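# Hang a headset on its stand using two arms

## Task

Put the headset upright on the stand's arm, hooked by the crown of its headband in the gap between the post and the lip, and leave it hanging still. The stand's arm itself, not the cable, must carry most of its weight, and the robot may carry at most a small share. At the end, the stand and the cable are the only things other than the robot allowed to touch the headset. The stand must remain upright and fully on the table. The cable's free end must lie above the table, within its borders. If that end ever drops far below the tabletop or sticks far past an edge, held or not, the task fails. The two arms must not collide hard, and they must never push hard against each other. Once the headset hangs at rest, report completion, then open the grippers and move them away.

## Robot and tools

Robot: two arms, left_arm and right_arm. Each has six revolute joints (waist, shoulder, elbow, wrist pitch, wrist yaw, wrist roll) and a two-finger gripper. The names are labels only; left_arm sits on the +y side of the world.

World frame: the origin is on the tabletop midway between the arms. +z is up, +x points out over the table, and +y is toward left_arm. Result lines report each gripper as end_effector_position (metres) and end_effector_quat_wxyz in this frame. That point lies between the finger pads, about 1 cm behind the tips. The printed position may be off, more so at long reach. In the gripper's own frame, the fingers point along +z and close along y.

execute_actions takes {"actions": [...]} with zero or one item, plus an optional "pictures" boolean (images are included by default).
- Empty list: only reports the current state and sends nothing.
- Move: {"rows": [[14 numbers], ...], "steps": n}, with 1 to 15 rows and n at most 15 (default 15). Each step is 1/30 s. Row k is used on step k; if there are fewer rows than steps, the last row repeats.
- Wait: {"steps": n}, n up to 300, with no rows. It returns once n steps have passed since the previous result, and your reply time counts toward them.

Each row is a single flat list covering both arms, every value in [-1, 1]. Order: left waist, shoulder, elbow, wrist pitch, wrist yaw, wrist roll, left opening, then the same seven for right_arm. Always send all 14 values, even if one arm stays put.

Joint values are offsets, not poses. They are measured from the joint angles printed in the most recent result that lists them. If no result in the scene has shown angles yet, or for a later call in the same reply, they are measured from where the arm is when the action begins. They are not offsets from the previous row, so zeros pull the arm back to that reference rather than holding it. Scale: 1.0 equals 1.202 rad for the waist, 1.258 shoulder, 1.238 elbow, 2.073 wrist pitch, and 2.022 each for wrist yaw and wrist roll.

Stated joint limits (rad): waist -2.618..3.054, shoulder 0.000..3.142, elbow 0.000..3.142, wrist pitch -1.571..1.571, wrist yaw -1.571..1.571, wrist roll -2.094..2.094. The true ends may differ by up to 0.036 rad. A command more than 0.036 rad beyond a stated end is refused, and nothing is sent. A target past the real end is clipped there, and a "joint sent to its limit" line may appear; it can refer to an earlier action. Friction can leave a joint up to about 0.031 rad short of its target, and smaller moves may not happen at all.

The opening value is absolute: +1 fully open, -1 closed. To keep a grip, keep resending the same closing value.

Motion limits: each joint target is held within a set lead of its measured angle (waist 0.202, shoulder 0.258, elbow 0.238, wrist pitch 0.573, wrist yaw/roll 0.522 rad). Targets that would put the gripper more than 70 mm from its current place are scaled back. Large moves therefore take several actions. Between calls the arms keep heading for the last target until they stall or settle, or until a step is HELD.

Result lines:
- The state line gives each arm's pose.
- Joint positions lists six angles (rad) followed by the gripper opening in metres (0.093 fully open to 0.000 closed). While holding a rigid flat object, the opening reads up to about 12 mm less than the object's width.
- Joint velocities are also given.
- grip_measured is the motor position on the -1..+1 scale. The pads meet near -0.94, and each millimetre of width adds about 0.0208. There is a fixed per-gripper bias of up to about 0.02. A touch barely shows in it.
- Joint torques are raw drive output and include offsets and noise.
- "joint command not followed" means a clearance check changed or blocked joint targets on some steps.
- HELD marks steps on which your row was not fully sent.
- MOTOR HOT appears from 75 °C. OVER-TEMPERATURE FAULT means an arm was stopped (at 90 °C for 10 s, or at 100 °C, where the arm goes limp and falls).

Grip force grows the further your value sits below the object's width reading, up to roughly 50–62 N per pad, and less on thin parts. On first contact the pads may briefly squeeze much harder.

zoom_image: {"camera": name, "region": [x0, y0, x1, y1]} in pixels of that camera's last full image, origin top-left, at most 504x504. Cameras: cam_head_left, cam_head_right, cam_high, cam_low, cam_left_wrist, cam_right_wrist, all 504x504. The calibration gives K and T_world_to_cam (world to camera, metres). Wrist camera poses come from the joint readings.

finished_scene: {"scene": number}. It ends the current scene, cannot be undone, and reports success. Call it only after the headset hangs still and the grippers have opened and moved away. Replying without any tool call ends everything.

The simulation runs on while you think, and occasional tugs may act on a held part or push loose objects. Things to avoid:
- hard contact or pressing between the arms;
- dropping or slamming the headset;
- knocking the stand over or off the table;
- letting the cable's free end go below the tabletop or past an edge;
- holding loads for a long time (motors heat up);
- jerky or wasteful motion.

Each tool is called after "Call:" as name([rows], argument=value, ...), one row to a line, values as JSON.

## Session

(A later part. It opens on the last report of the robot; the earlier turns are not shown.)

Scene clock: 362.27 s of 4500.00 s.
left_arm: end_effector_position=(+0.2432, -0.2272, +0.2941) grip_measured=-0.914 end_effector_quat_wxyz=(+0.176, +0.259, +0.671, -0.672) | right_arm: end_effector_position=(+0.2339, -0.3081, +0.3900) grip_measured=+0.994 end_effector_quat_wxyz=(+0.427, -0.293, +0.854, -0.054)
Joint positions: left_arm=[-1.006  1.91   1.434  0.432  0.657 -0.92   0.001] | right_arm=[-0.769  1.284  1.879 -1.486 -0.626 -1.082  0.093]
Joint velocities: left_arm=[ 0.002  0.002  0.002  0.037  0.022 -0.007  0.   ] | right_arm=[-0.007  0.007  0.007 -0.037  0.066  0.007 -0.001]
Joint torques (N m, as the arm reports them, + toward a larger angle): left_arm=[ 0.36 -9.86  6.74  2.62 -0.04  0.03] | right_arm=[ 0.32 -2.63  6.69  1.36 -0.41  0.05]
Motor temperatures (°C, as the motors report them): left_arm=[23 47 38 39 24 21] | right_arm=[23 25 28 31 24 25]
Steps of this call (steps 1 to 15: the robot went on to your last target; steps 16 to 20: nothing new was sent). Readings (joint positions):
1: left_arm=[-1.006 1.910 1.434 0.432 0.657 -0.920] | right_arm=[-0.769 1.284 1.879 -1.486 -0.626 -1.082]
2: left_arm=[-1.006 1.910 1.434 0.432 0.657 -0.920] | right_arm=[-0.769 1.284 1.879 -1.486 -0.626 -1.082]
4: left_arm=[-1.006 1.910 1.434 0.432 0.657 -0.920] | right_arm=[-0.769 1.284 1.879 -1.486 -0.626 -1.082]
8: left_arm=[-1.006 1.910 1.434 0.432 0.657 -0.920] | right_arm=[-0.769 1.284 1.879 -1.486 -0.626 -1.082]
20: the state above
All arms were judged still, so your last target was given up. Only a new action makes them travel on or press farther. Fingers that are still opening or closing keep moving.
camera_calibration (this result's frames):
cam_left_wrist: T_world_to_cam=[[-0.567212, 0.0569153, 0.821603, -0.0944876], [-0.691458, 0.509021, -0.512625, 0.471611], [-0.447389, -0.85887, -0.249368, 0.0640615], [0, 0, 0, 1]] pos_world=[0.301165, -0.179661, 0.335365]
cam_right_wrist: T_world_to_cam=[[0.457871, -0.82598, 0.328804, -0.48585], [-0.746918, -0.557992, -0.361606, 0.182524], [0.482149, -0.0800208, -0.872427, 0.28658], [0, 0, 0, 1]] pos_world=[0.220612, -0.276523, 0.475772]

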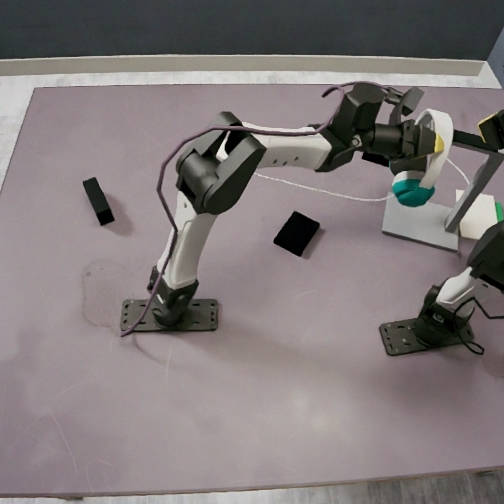

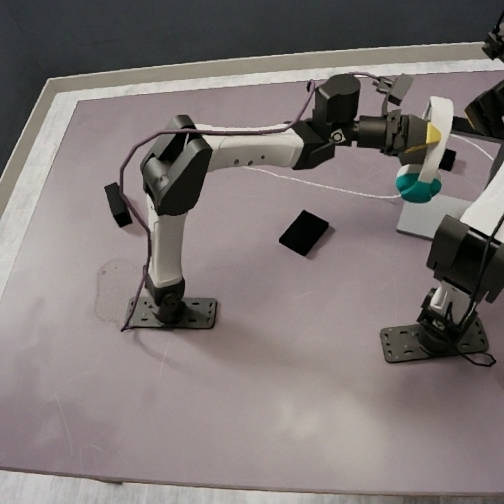

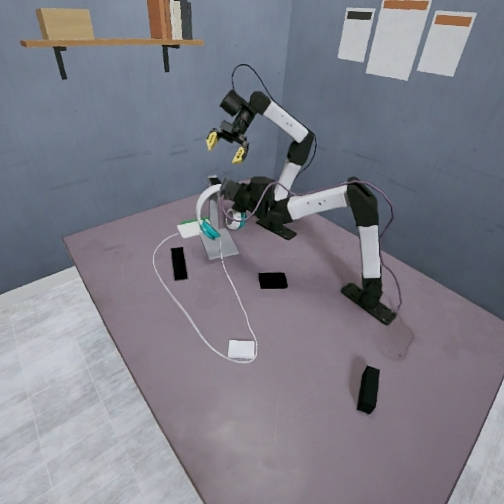

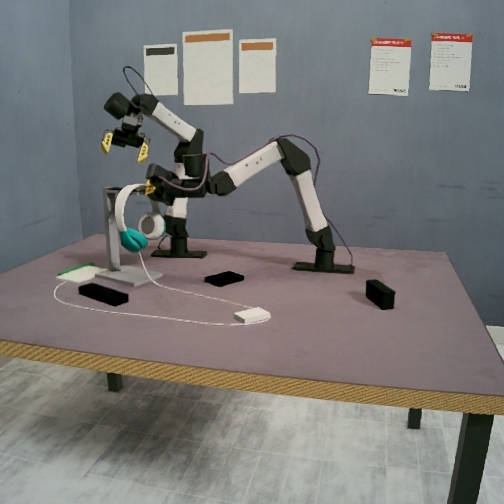

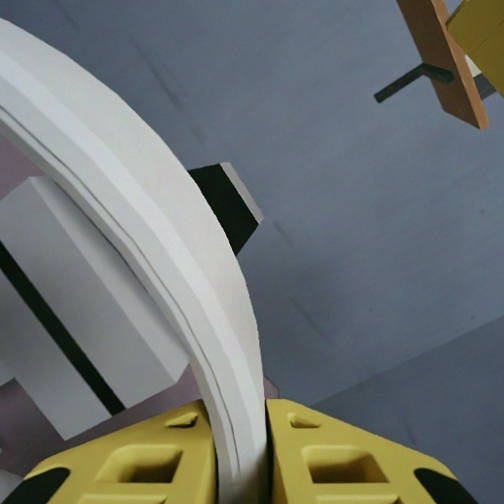

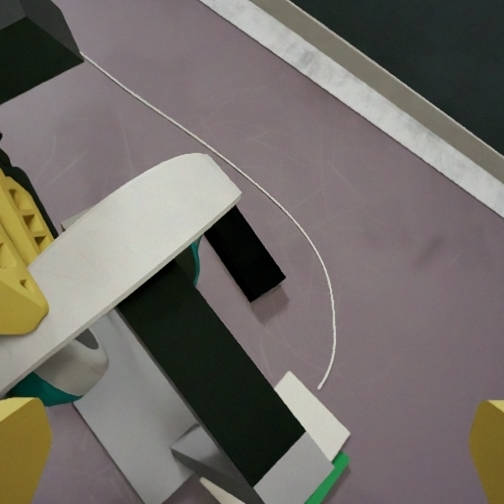

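Call:
execute_actions([
  {"rows": [[0,-0.005,-0.008,0.032,0,0,-1, 0,0,0,0,0,0,1],[0,-0.005,-0.016,0.036,0,0,-1, 0,0,0,0,0,0,1],[0,-0.005,-0.024,0.040,0,0,-1, 0,0,0,0,0,0,1],[0,-0.005,-0.032,0.045,0,0,-1, 0,0,0,0,0,0,1],[0,-0.005,-0.042,0.050,0,0,-1, 0,0,0,0,0,0,1]], "steps": 15},
], pictures=false)

Call:
execute_actions([
  {"steps": 20},
])

Scene clock: 366.03 s of 4500.00 s.
left_arm: end_effector_position=(+0.2421, -0.2254, +0.2922) grip_measured=-0.914 end_effector_quat_wxyz=(+0.185, +0.262, +0.660, -0.679) | right_arm: end_effector_position=(+0.2339, -0.3081, +0.3900) grip_measured=+0.994 end_effector_quat_wxyz=(+0.427, -0.293, +0.854, -0.054)
Joint positions: left_arm=[-1.006  1.91   1.398  0.502  0.657 -0.921  0.001] | right_arm=[-0.769  1.284  1.879 -1.486 -0.626 -1.082  0.093]
Joint velocities: left_arm=[ 0.012 -0.012 -0.007  0.066 -0.051  0.022 -0.   ] | right_arm=[ 0.002 -0.007 -0.002  0.051 -0.007 -0.022  0.001]
Joint torques (N m, as the arm reports them, + toward a larger angle): left_arm=[ 0.36 -9.8   6.18  2.38 -0.05  0.01] | right_arm=[ 0.26 -2.6   6.73  1.37 -0.43  0.01]
Motor temperatures (°C, as the motors report them): left_arm=[23 48 38 39 24 21] | right_arm=[23 25 28 31 24 25]
Steps of this call (steps 1 to 90: nothing new was sent; then 0.27 s passed at rest; steps 91 to 105: all 15 steps of this action). Readings (joint positions):
91: left_arm=[-1.006 1.910 1.434 0.433 0.657 -0.920] | right_arm=[-0.769 1.284 1.879 -1.486 -0.626 -1.082]
92: left_arm=[-1.006 1.910 1.432 0.436 0.657 -0.921] | right_arm=[-0.769 1.284 1.879 -1.486 -0.626 -1.082]
94: left_arm=[-1.006 1.910 1.422 0.452 0.657 -0.921] | right_arm=[-0.769 1.284 1.879 -1.486 -0.626 -1.082]
98: left_arm=[-1.006 1.910 1.403 0.491 0.657 -0.921] | right_arm=[-0.769 1.284 1.879 -1.486 -0.626 -1.082]
105: the state above

Scene clock: 366.70 s of 4500.00 s.
left_arm: end_effector_position=(+0.2421, -0.2254, +0.2923) grip_measured=-0.914 end_effector_quat_wxyz=(+0.185, +0.262, +0.660, -0.679) | right_arm: end_effector_position=(+0.2339, -0.3081, +0.3900) grip_measured=+0.994 end_effector_quat_wxyz=(+0.427, -0.293, +0.854, -0.054)
Joint positions: left_arm=[-1.006  1.91   1.398  0.502  0.657 -0.921  0.001] | right_arm=[-0.769  1.284  1.879 -1.486 -0.626 -1.082  0.093]
Joint velocities: left_arm=[ 0.002 -0.002  0.002 -0.022 -0.037 -0.051  0.   ] | right_arm=[ 0.007 -0.002 -0.007  0.007 -0.022 -0.037 -0.   ]
Joint torques (N m, as the arm reports them, + toward a larger angle): left_arm=[ 0.37 -9.79  6.16  2.37 -0.06  0.01] | right_arm=[ 0.2  -2.6   6.71  1.35 -0.43  0.04]
Motor temperatures (°C, as the motors report them): left_arm=[23 48 38 39 24 21] | right_arm=[23 25 28 31 24 25]
Steps of this call (steps 1 to 15: the robot went on to your last target; steps 16 to 20: nothing new was sent). Readings (joint positions):
1: left_arm=[-1.006 1.910 1.398 0.502 0.657 -0.921] | right_arm=[-0.769 1.284 1.879 -1.486 -0.626 -1.082]
2: left_arm=[-1.006 1.910 1.398 0.502 0.657 -0.921] | right_arm=[-0.769 1.284 1.879 -1.486 -0.626 -1.082]
4: left_arm=[-1.006 1.910 1.398 0.502 0.657 -0.921] | right_arm=[-0.769 1.284 1.879 -1.486 -0.626 -1.082]
8: left_arm=[-1.006 1.910 1.398 0.502 0.657 -0.921] | right_arm=[-0.769 1.284 1.879 -1.486 -0.626 -1.082]
20: the state above
All arms were judged still, so your last target was given up. Only a new action makes them travel on or press farther. Fingers that are still opening or closing keep moving.
camera_calibration (this result's frames):
cam_left_wrist: T_world_to_cam=[[-0.581267, 0.080555, 0.809716, -0.0815163], [-0.682401, 0.493773, -0.538996, 0.471088], [-0.443235, -0.865852, -0.232043, 0.0570251], [0, 0, 0, 1]] pos_world=[0.299364, -0.176669, 0.333152]
cam_right_wrist: T_world_to_cam=[[0.457871, -0.82598, 0.328804, -0.48585], [-0.746918, -0.557992, -0.361606, 0.182524], [0.482149, -0.0800208, -0.872427, 0.28658], [0, 0, 0, 1]] pos_world=[0.220612, -0.276523, 0.475772]

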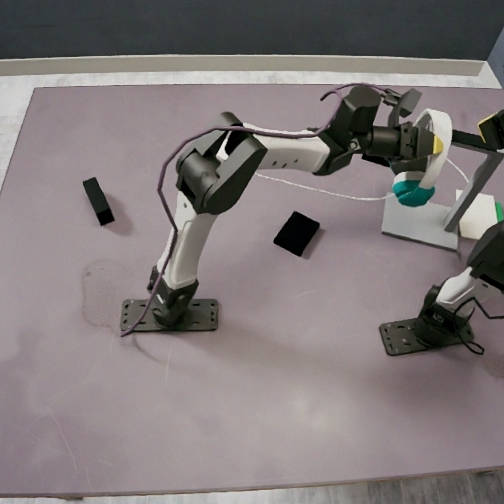

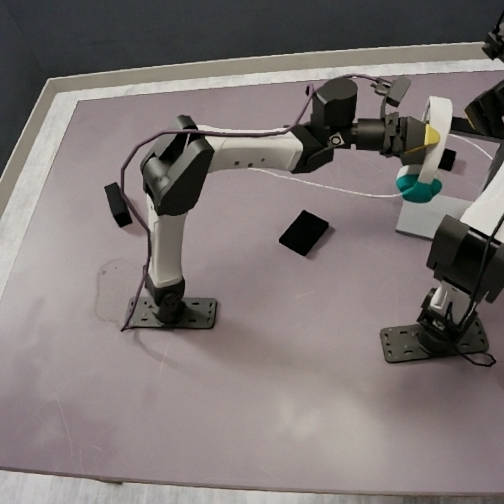

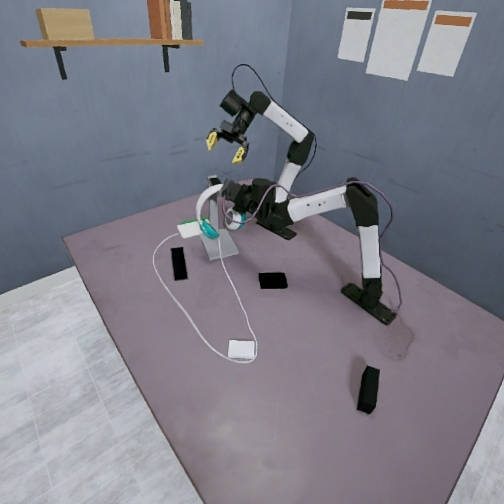

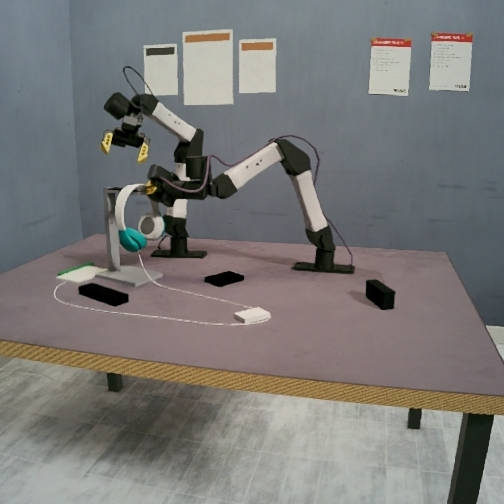

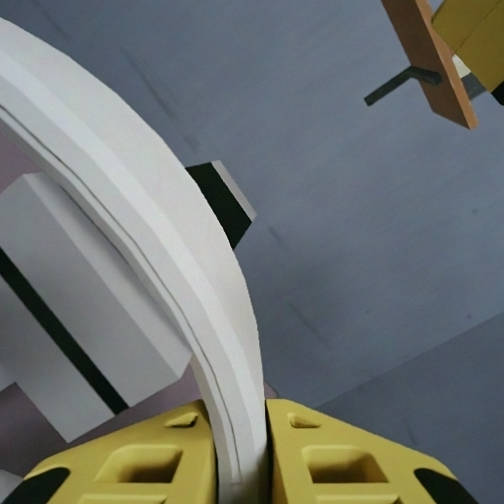

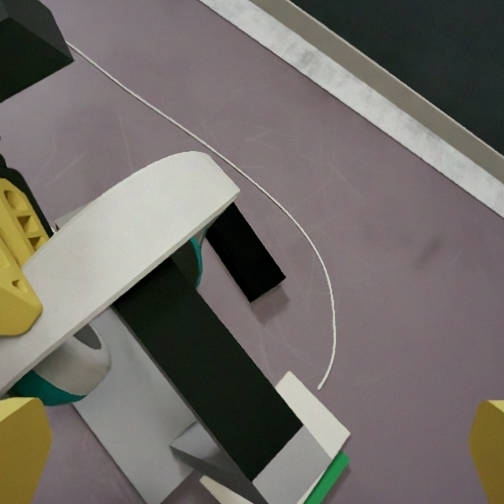

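Call:
execute_actions([
  {"rows": [[0,0,0.04,0.02,0,0,-1, 0,0,0,0,0,0,1],[0,0,0.045,0.02,0,0,-1, 0,0,0,0,0,0,1],[0,0,0.045,0.02,0,0,-1, 0,0,0,0,0,0,1],[0,0,0.045,0.02,0,0,-1, 0,0,0,0,0,0,1],[-0.005,0.004,0.049,0.02,-0.003,0,-1, 0,0,0,0,0,0,1],[-0.010,0.008,0.053,0.019,-0.006,0,-1, 0,0,0,0,0,0,1],[-0.015,0.012,0.057,0.019,-0.009,0,-1, 0,0,0,0,0,0,1],[-0.020,0.016,0.061,0.018,-0.012,0,-1, 0,0,0,0,0,0,1],[-0.025,0.020,0.066,0.018,-0.015,0,-1, 0,0,0,0,0,0,1],[-0.030,0.024,0.070,0.017,-0.018,0,-1, 0,0,0,0,0,0,1]], "steps": 15},
], pictures=false)

Call:
execute_actions([
  {"steps": 20},
])

Scene clock: 375.27 s of 4500.00 s.
left_arm: end_effector_position=(+0.2376, -0.2390, +0.2896) grip_measured=-0.914 end_effector_quat_wxyz=(+0.181, +0.261, +0.663, -0.678) | right_arm: end_effector_position=(+0.2339, -0.3081, +0.3900) grip_measured=+0.994 end_effector_quat_wxyz=(+0.427, -0.293, +0.854, -0.054)
Joint positions: left_arm=[-1.031  1.947  1.443  0.486  0.635 -0.925  0.001] | right_arm=[-0.769  1.284  1.879 -1.486 -0.626 -1.082  0.093]
Joint velocities: left_arm=[-0.061  0.032  0.012 -0.081 -0.022  0.007 -0.001] | right_arm=[ 0.002 -0.002  0.012 -0.022 -0.081 -0.095 -0.   ]
Joint torques (N m, as the arm reports them, + toward a larger angle): left_arm=[ -0.12 -10.22  10.14   2.64  -0.18   0.09] | right_arm=[ 0.32 -2.61  6.64  1.38 -0.43  0.04]
Motor temperatures (°C, as the motors report them): left_arm=[23 48 38 38 24 21] | right_arm=[23 25 28 31 24 25]
Steps of this call (steps 1 to 90: nothing new was sent; then 5.07 s passed at rest; steps 91 to 105: all 15 steps of this action). Readings (joint positions):
91: left_arm=[-1.006 1.910 1.400 0.502 0.657 -0.921] | right_arm=[-0.769 1.284 1.879 -1.486 -0.626 -1.082]
92: left_arm=[-1.006 1.912 1.404 0.500 0.657 -0.922] | right_arm=[-0.769 1.284 1.879 -1.486 -0.626 -1.082]
94: left_arm=[-1.006 1.914 1.411 0.497 0.657 -0.923] | right_arm=[-0.769 1.284 1.879 -1.486 -0.626 -1.082]
98: left_arm=[-1.007 1.923 1.425 0.493 0.654 -0.924] | right_arm=[-0.769 1.284 1.879 -1.486 -0.626 -1.082]
105: the state above

Scene clock: 375.93 s of 4500.00 s.
left_arm: end_effector_position=(+0.2366, -0.2397, +0.2890) grip_measured=-0.914 end_effector_quat_wxyz=(+0.180, +0.261, +0.663, -0.678) | right_arm: end_effector_position=(+0.2339, -0.3081, +0.3900) grip_measured=+0.994 end_effector_quat_wxyz=(+0.427, -0.293, +0.854, -0.054)
Joint positions: left_arm=[-1.033  1.948  1.443  0.485  0.633 -0.925  0.001] | right_arm=[-0.769  1.284  1.879 -1.486 -0.626 -1.082  0.093]
Joint velocities: left_arm=[-0.002 -0.007 -0.007  0.007 -0.022 -0.007  0.   ] | right_arm=[ 0.002  0.017 -0.007 -0.095 -0.007 -0.051  0.   ]
Joint torques (N m, as the arm reports them, + toward a larger angle): left_arm=[ -0.24 -10.16  10.13   2.58  -0.17   0.06] | right_arm=[ 0.39 -2.61  6.67  1.39 -0.42  0.05]
Motor temperatures (°C, as the motors report them): left_arm=[23 48 38 39 24 21] | right_arm=[23 25 28 31 24 25]
Steps of this call (steps 1 to 15: the robot went on to your last target; steps 16 to 20: nothing new was sent). Readings (joint positions):
1: left_arm=[-1.033 1.947 1.443 0.485 0.635 -0.925] | right_arm=[-0.769 1.284 1.879 -1.486 -0.626 -1.082]
2: left_arm=[-1.033 1.948 1.443 0.485 0.635 -0.925] | right_arm=[-0.769 1.284 1.879 -1.486 -0.626 -1.082]
4: left_arm=[-1.033 1.948 1.443 0.485 0.634 -0.925] | right_arm=[-0.769 1.284 1.879 -1.486 -0.626 -1.082]
8: left_arm=[-1.033 1.948 1.443 0.485 0.633 -0.925] | right_arm=[-0.769 1.284 1.879 -1.486 -0.626 -1.082]
20: the state above
All arms were judged still, so your last target was given up. Only a new action makes them travel on or press farther. Fingers that are still opening or closing keep moving.
camera_calibration (this result's frames):
cam_left_wrist: T_world_to_cam=[[-0.574008, 0.0753529, 0.815375, -0.0855159], [-0.685737, 0.499977, -0.52895, 0.471969], [-0.447527, -0.862754, -0.235318, 0.044158], [0, 0, 0, 1]] pos_world=[0.294322, -0.191432, 0.329767]
cam_right_wrist: T_world_to_cam=[[0.457871, -0.82598, 0.328804, -0.48585], [-0.746918, -0.557992, -0.361606, 0.182524], [0.482149, -0.0800208, -0.872427, 0.28658], [0, 0, 0, 1]] pos_world=[0.220612, -0.276523, 0.475772]

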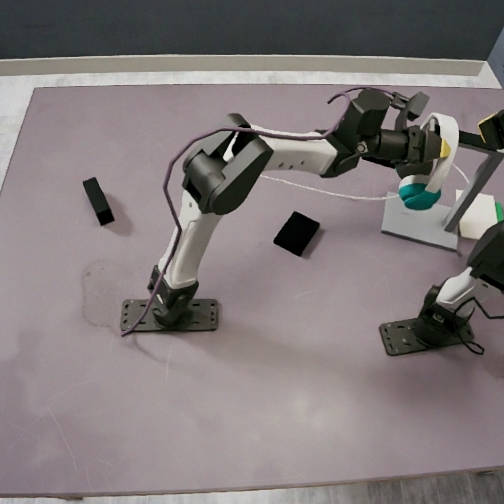

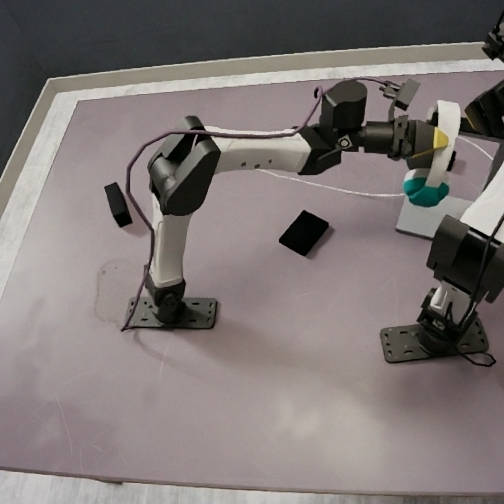

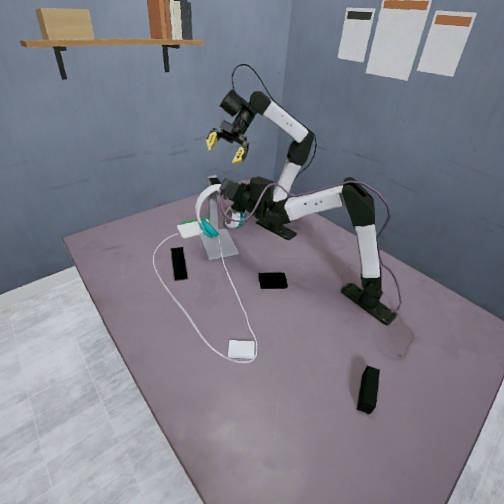

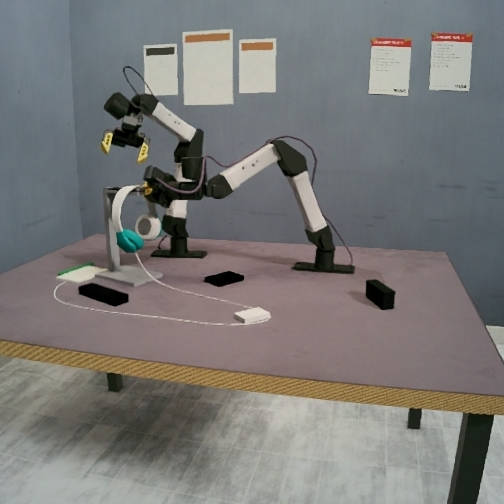

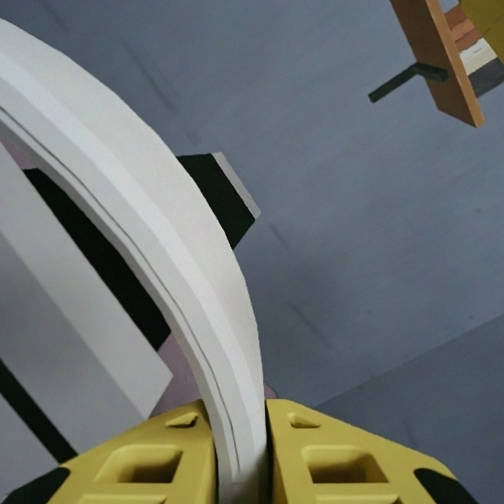

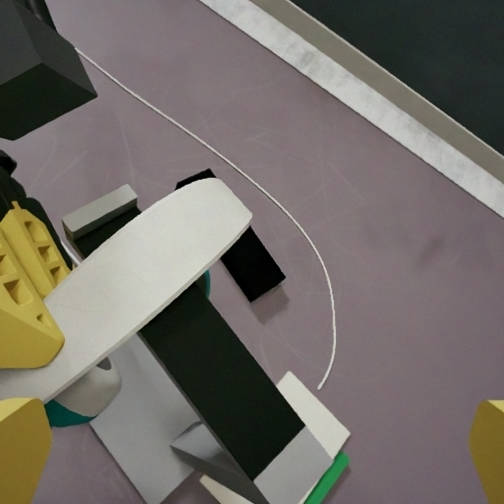

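Call:
execute_actions(actions=[])

Scene clock: 387.50 s of 4500.00 s.
left_arm: end_effector_position=(+0.2366, -0.2397, +0.2890) grip_measured=-0.914 end_effector_quat_wxyz=(+0.180, +0.261, +0.663, -0.678) | right_arm: end_effector_position=(+0.2339, -0.3081, +0.3900) grip_measured=+0.994 end_effector_quat_wxyz=(+0.427, -0.293, +0.854, -0.054)
Joint positions: left_arm=[-1.033  1.948  1.443  0.485  0.633 -0.925  0.001] | right_arm=[-0.769  1.284  1.879 -1.486 -0.626 -1.082  0.093]
Joint velocities: left_arm=[ 0.007  0.002 -0.007  0.037  0.037 -0.007 -0.   ] | right_arm=[ 0.012  0.012  0.017 -0.051 -0.081  0.007 -0.001]
Joint torques (N m, as the arm reports them, + toward a larger angle): left_arm=[ -0.18 -10.16  10.12   2.58  -0.17   0.06] | right_arm=[ 0.26 -2.51  6.69  1.38 -0.42  0.05]
Motor temperatures (°C, as the motors report them): left_arm=[23 49 40 39 24 21] | right_arm=[23 25 28 31 24 25]
Steps of this call (steps 1 to 90: nothing new was sent; then 8.57 s passed at rest). Readings (joint positions):
1: left_arm=[-1.033 1.948 1.443 0.485 0.633 -0.925] | right_arm=[-0.769 1.284 1.879 -1.486 -0.626 -1.082]
2: left_arm=[-1.033 1.948 1.443 0.485 0.633 -0.925] | right_arm=[-0.769 1.284 1.879 -1.486 -0.626 -1.082]
4: left_arm=[-1.033 1.948 1.443 0.485 0.633 -0.925] | right_arm=[-0.769 1.284 1.879 -1.486 -0.626 -1.082]
8: left_arm=[-1.033 1.948 1.443 0.485 0.633 -0.925] | right_arm=[-0.769 1.284 1.879 -1.486 -0.626 -1.082]
90: the state above
camera_calibration (this result's frames):
cam_left_wrist: T_world_to_cam=[[-0.574008, 0.0753529, 0.815375, -0.0855159], [-0.685737, 0.499977, -0.52895, 0.471969], [-0.447527, -0.862754, -0.235318, 0.044158], [0, 0, 0, 1]] pos_world=[0.294322, -0.191432, 0.329767]
cam_right_wrist: T_world_to_cam=[[0.457871, -0.82598, 0.328804, -0.48585], [-0.746918, -0.557992, -0.361606, 0.182524], [0.482149, -0.0800208, -0.872427, 0.28658], [0, 0, 0, 1]] pos_world=[0.220612, -0.276523, 0.475772]

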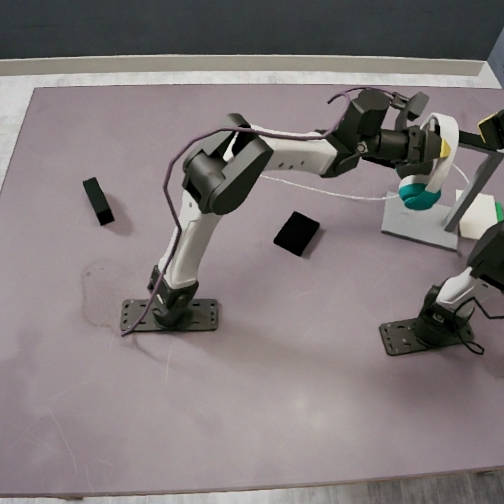

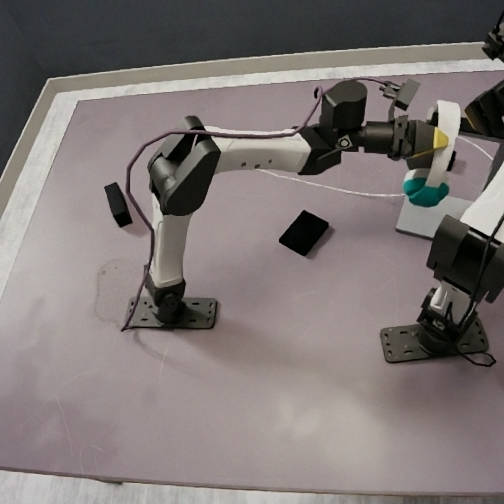

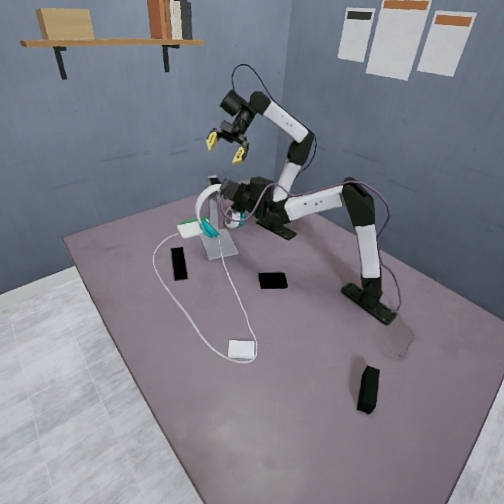

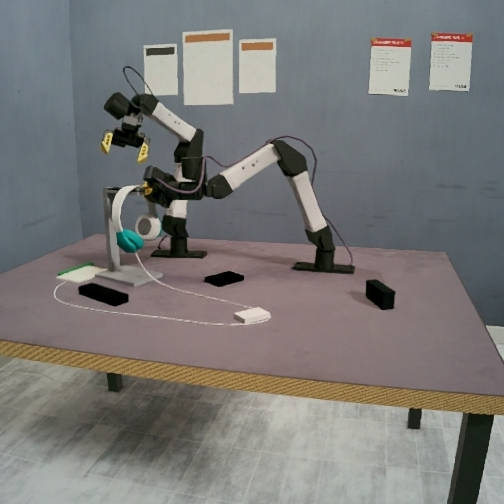

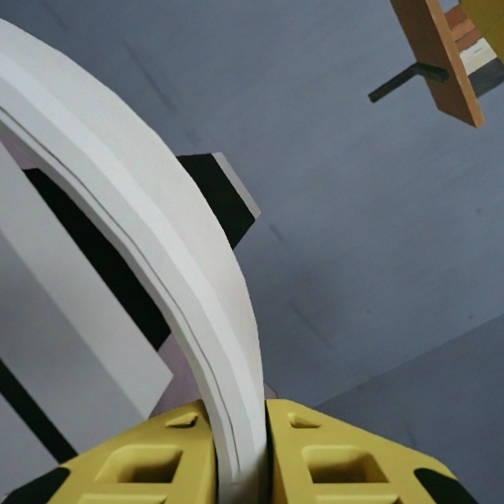

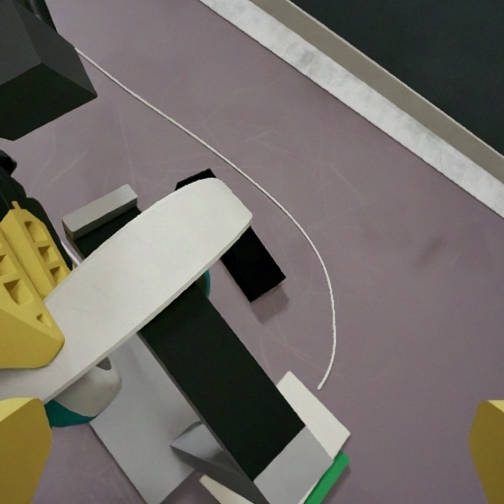

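Call:
execute_actions([
  {"rows": [[0,-0.001,-0.005,0.01,0,0,-1,0,0,0,0,0,0,1],[0,-0.002,-0.01,0.015,0,0,-1,0,0,0,0,0,0,1],[0,-0.003,-0.015,0.02,0,0,-1,0,0,0,0,0,0,1],[0,-0.004,-0.02,0.025,0,0,-1,0,0,0,0,0,0,1],[0,-0.004,-0.025,0.03,0,0,-1,0,0,0,0,0,0,1],[0,-0.004,-0.03,0.035,0,0,-1,0,0,0,0,0,0,1]], "steps": 15},
])

Scene clock: 390.77 s of 4500.00 s.
left_arm: end_effector_position=(+0.2359, -0.2384, +0.2863) grip_measured=-0.914 end_effector_quat_wxyz=(+0.184, +0.261, +0.659, -0.681) | right_arm: end_effector_position=(+0.2339, -0.3081, +0.3900) grip_measured=+0.994 end_effector_quat_wxyz=(+0.427, -0.293, +0.854, -0.054)
Joint positions: left_arm=[-1.033  1.948  1.42   0.521  0.633 -0.926  0.001] | right_arm=[-0.769  1.284  1.879 -1.486 -0.626 -1.082  0.093]
Joint velocities: left_arm=[-0.017 -0.007 -0.022  0.022 -0.066 -0.022 -0.001] | right_arm=[-0.012 -0.007  0.002  0.022 -0.007 -0.095  0.001]
Joint torques (N m, as the arm reports them, + toward a larger angle): left_arm=[ 0.37 -9.96  6.28  2.41 -0.06  0.01] | right_arm=[ 0.25 -2.51  6.68  1.38 -0.42  0.05]
Motor temperatures (°C, as the motors report them): left_arm=[23 49 40 40 24 21] | right_arm=[23 25 28 31 24 25]
Steps of this call (steps 1 to 83: nothing new was sent; steps 84 to 98: all 15 steps of this action). Readings (joint positions):
84: left_arm=[-1.033 1.948 1.443 0.483 0.633 -0.926] | right_arm=[-0.769 1.284 1.879 -1.486 -0.626 -1.082]
85: left_arm=[-1.033 1.948 1.443 0.482 0.633 -0.926] | right_arm=[-0.769 1.284 1.879 -1.486 -0.626 -1.082]
87: left_arm=[-1.033 1.948 1.439 0.485 0.633 -0.926] | right_arm=[-0.769 1.284 1.879 -1.486 -0.626 -1.082]
91: left_arm=[-1.033 1.948 1.425 0.512 0.633 -0.926] | right_arm=[-0.769 1.284 1.879 -1.486 -0.626 -1.082]
98: the state above
camera_calibration (this result's frames):
cam_left_wrist: T_world_to_cam=[[-0.578463, 0.0846737, 0.811302, -0.079369], [-0.68282, 0.493848, -0.538396, 0.469879], [-0.446248, -0.865416, -0.227856, 0.0412489], [0, 0, 0, 1]] pos_world=[0.293338, -0.189631, 0.326772]
cam_right_wrist: T_world_to_cam=[[0.457871, -0.82598, 0.328804, -0.48585], [-0.746918, -0.557992, -0.361606, 0.182524], [0.482149, -0.0800208, -0.872427, 0.28658], [0, 0, 0, 1]] pos_world=[0.220612, -0.276523, 0.475772]

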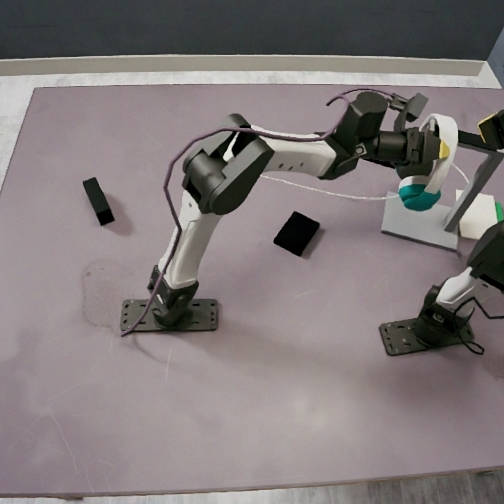

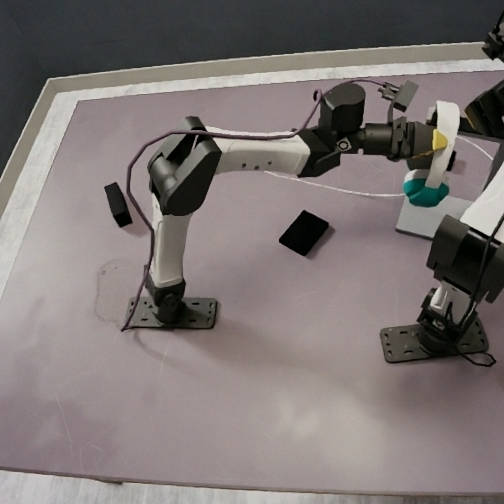

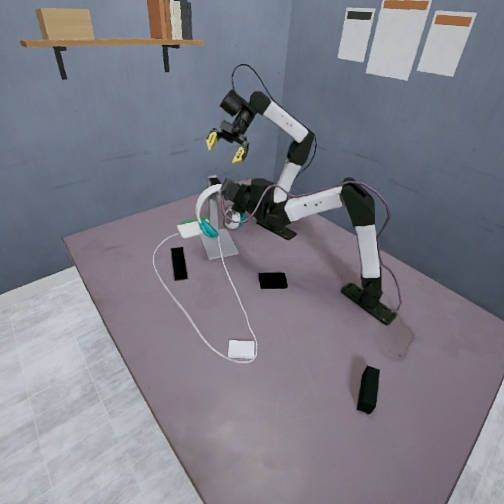

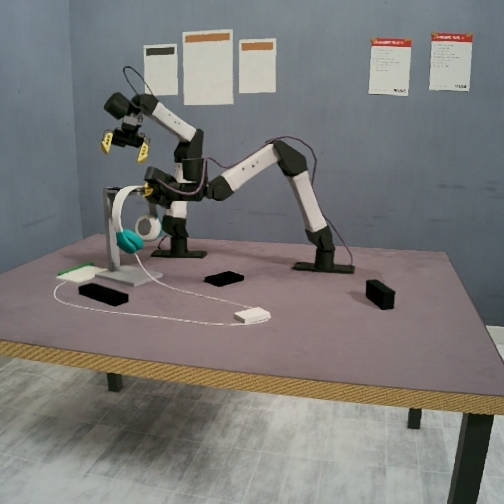

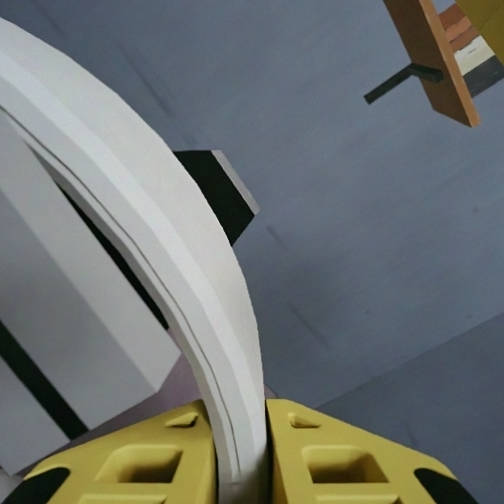

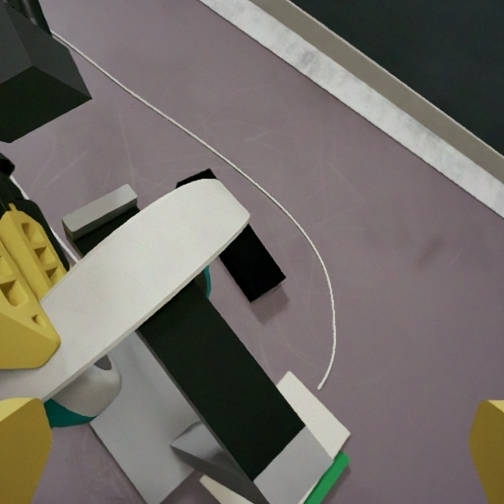

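Call:
execute_actions([
  {"rows": [[0,0,-0.01,0.02,0,0,-1,0,0,0,0,0,0,1],[0,0,-0.015,0.022,0,0,-1,0,0,0,0,0,0,1],[0,0,-0.02,0.024,0,0,-1,0,0,0,0,0,0,1],[0,0,-0.025,0.026,0,0,-1,0,0,0,0,0,0,1],[0,0,-0.03,0.028,0,0,-1,0,0,0,0,0,0,1],[0,0,-0.033,0.03,0,0,-1,0,0,0,0,0,0,1]], "steps": 15},
])

Scene clock: 393.20 s of 4500.00 s.
left_arm: end_effector_position=(+0.2350, -0.2369, +0.2846) grip_measured=-0.914 end_effector_quat_wxyz=(+0.188, +0.263, +0.653, -0.685) | right_arm: end_effector_position=(+0.2339, -0.3081, +0.3900) grip_measured=+0.994 end_effector_quat_wxyz=(+0.427, -0.293, +0.854, -0.054)
Joint positions: left_arm=[-1.033  1.948  1.398  0.562  0.633 -0.926  0.001] | right_arm=[-0.769  1.284  1.879 -1.486 -0.626 -1.082  0.093]
Joint velocities: left_arm=[-0.022  0.012 -0.002 -0.066  0.007  0.007 -0.   ] | right_arm=[ 0.002 -0.017  0.007  0.095 -0.051  0.007  0.001]
Joint torques (N m, as the arm reports them, + toward a larger angle): left_arm=[ 0.36 -9.59  5.89  2.24 -0.07  0.  ] | right_arm=[ 0.31 -2.55  6.72  1.36 -0.42  0.04]
Motor temperatures (°C, as the motors report them): left_arm=[23 49 40 40 24 21] | right_arm=[23 25 28 31 24 25]
Steps of this call (steps 1 to 15: the robot went on to your last target; steps 16 to 58: nothing new was sent; steps 59 to 73: all 15 steps of this action). Readings (joint positions):
59: left_arm=[-1.033 1.948 1.420 0.523 0.633 -0.926] | right_arm=[-0.769 1.284 1.879 -1.486 -0.626 -1.082]
60: left_arm=[-1.033 1.948 1.420 0.523 0.633 -0.926] | right_arm=[-0.769 1.284 1.879 -1.486 -0.626 -1.082]
62: left_arm=[-1.033 1.948 1.415 0.530 0.633 -0.926] | right_arm=[-0.769 1.284 1.879 -1.486 -0.626 -1.082]
66: left_arm=[-1.033 1.948 1.402 0.554 0.633 -0.926] | right_arm=[-0.769 1.284 1.879 -1.486 -0.626 -1.082]
73: the state above
camera_calibration (this result's frames):
cam_left_wrist: T_world_to_cam=[[-0.585638, 0.0972593, 0.804716, -0.0720814], [-0.677978, 0.485356, -0.552065, 0.468434], [-0.444267, -0.86889, -0.218303, 0.0377541], [0, 0, 0, 1]] pos_world=[0.292147, -0.187542, 0.324852]
cam_right_wrist: T_world_to_cam=[[0.457871, -0.82598, 0.328804, -0.48585], [-0.746918, -0.557992, -0.361606, 0.182524], [0.482149, -0.0800208, -0.872427, 0.28658], [0, 0, 0, 1]] pos_world=[0.220612, -0.276523, 0.475772]

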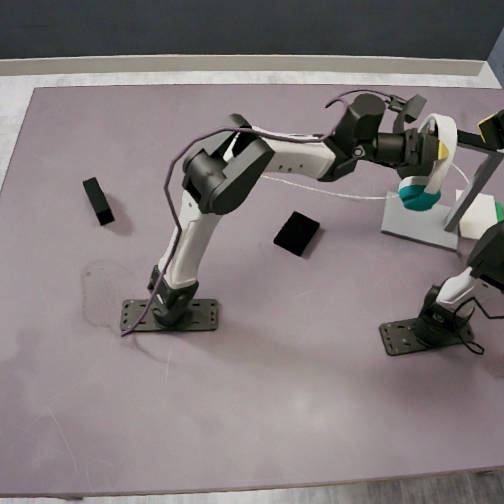

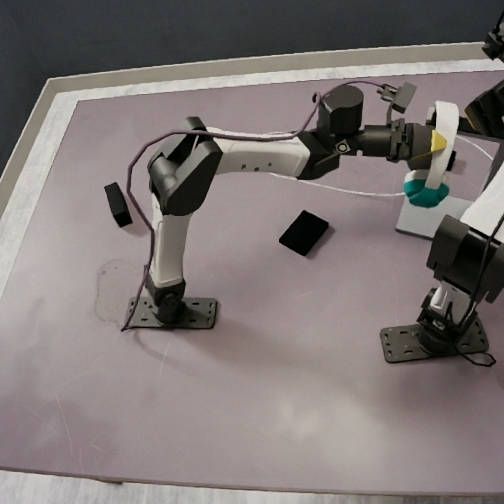

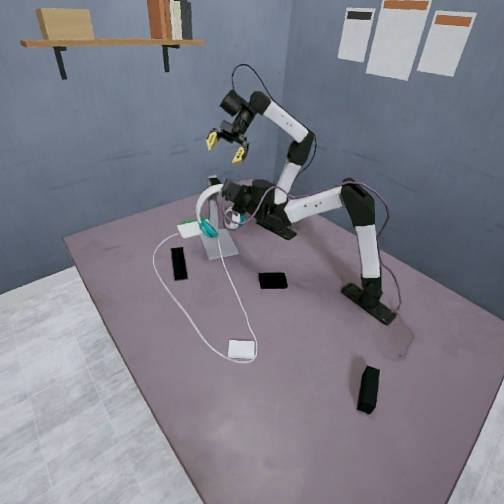

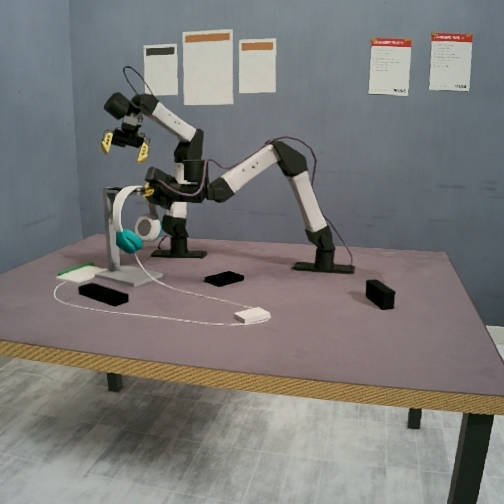

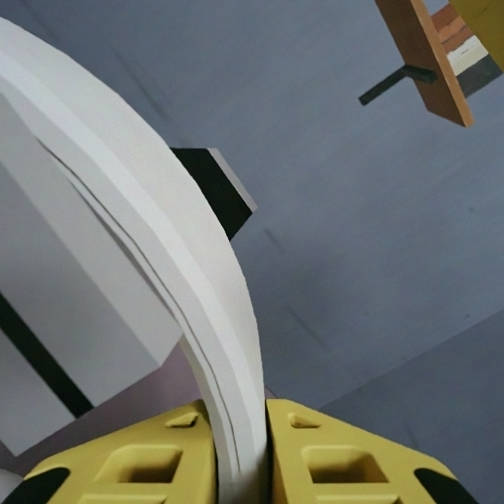

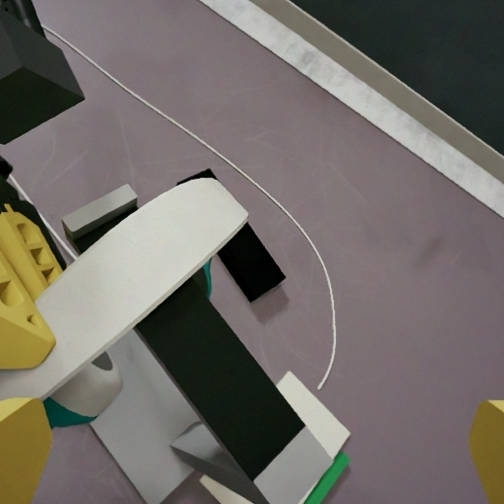

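Call:
execute_actions([
  {"rows": [[0,0,0,0.01,0,0,-0.85,0,0,0,0,0,0,1],[0,0,0,0.01,0,0,-0.8,0,0,0,0,0,0,1],[0,0,0,0.01,0,0,-0.75,0,0,0,0,0,0,1],[0,0,0,0.01,0,0,-0.7,0,0,0,0,0,0,1],[0,0,0,0.01,0,0,-0.65,0,0,0,0,0,0,1],[0,0,0,0.01,0,0,-0.6,0,0,0,0,0,0,1],[0,0,0,0.01,0,0,-0.55,0,0,0,0,0,0,1],[0,0,0,0.01,0,0,-0.5,0,0,0,0,0,0,1],[0,0,0,0.01,0,0,-0.45,0,0,0,0,0,0,1]], "steps": 15},
])

Scene clock: 398.80 s of 4500.00 s.
left_arm: end_effector_position=(+0.2350, -0.2369, +0.2857) grip_measured=-0.453 end_effector_quat_wxyz=(+0.190, +0.263, +0.651, -0.686) | right_arm: end_effector_position=(+0.2339, -0.3081, +0.3900) grip_measured=+0.994 end_effector_quat_wxyz=(+0.427, -0.293, +0.854, -0.054)
Joint positions: left_arm=[-1.033  1.948  1.398  0.567  0.633 -0.926  0.023] | right_arm=[-0.769  1.284  1.879 -1.486 -0.626 -1.082  0.093]
Joint velocities: left_arm=[ 0.007 -0.012  0.012  0.081 -0.007 -0.022 -0.   ] | right_arm=[-0.007  0.002  0.002  0.022  0.037  0.022 -0.001]
Joint torques (N m, as the arm reports them, + toward a larger angle): left_arm=[ 0.37 -9.58  7.21  2.16 -0.07  0.  ] | right_arm=[ 0.3  -2.51  6.74  1.39 -0.45  0.04]
Motor temperatures (°C, as the motors report them): left_arm=[23 49 40 39 24 21] | right_arm=[23 25 28 31 24 25]
Steps of this call (steps 1 to 15: the robot went on to your last target; steps 16 to 90: nothing new was sent; then 2.10 s passed at rest; steps 91 to 105: all 15 steps of this action). Readings (joint positions):
91: left_arm=[-1.033 1.948 1.398 0.562 0.633 -0.926] | right_arm=[-0.769 1.284 1.879 -1.486 -0.626 -1.082]
92: left_arm=[-1.033 1.948 1.398 0.562 0.633 -0.926] | right_arm=[-0.769 1.284 1.879 -1.486 -0.626 -1.082]
94: left_arm=[-1.033 1.948 1.398 0.562 0.633 -0.926] | right_arm=[-0.769 1.284 1.879 -1.486 -0.626 -1.082]
98: left_arm=[-1.033 1.948 1.398 0.566 0.633 -0.926] | right_arm=[-0.769 1.284 1.879 -1.486 -0.626 -1.082]
105: the state above
camera_calibration (this result's frames):
cam_left_wrist: T_world_to_cam=[[-0.587764, 0.100988, 0.802705, -0.0710313], [-0.676512, 0.482785, -0.556102, 0.46924], [-0.443694, -0.869896, -0.215444, 0.0368173], [0, 0, 0, 1]] pos_world=[0.292033, -0.187341, 0.325894]
cam_right_wrist: T_world_to_cam=[[0.457871, -0.82598, 0.328804, -0.48585], [-0.746918, -0.557992, -0.361606, 0.182524], [0.482149, -0.0800208, -0.872427, 0.28658], [0, 0, 0, 1]] pos_world=[0.220612, -0.276523, 0.475772]

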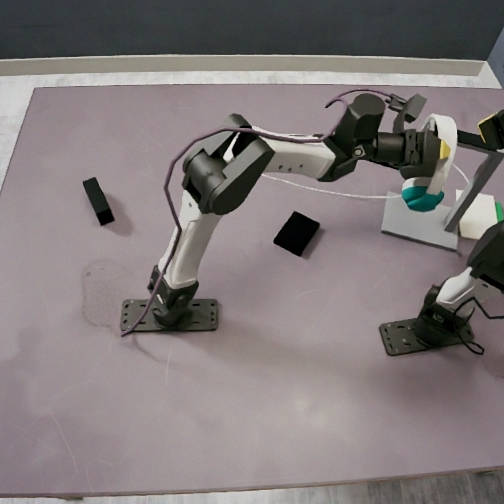

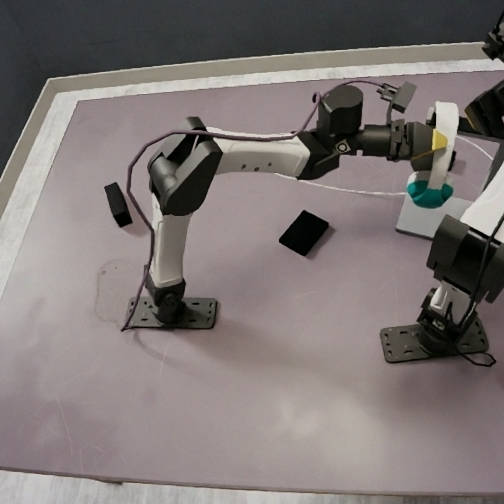

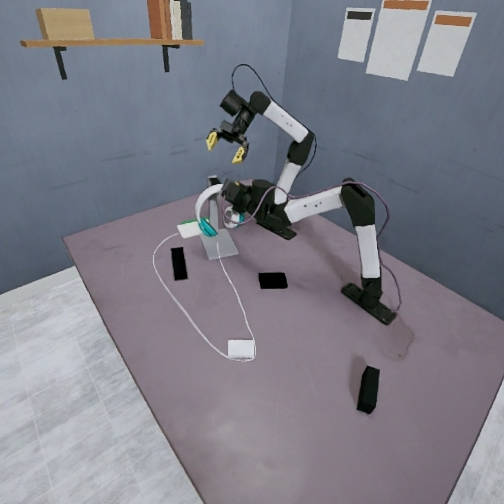

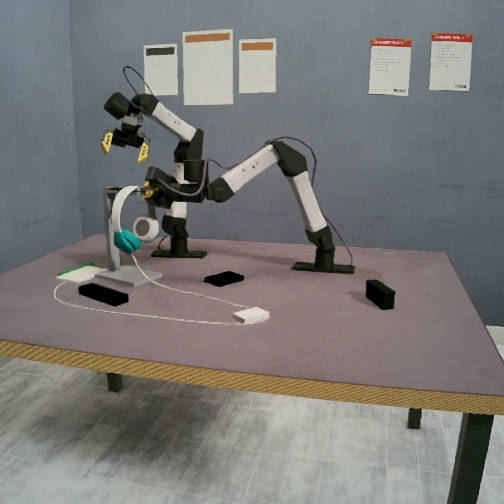

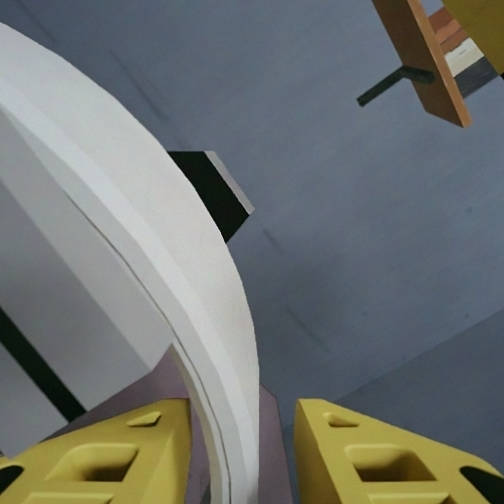

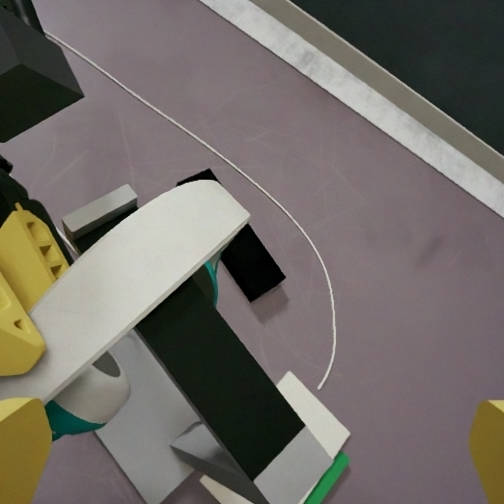

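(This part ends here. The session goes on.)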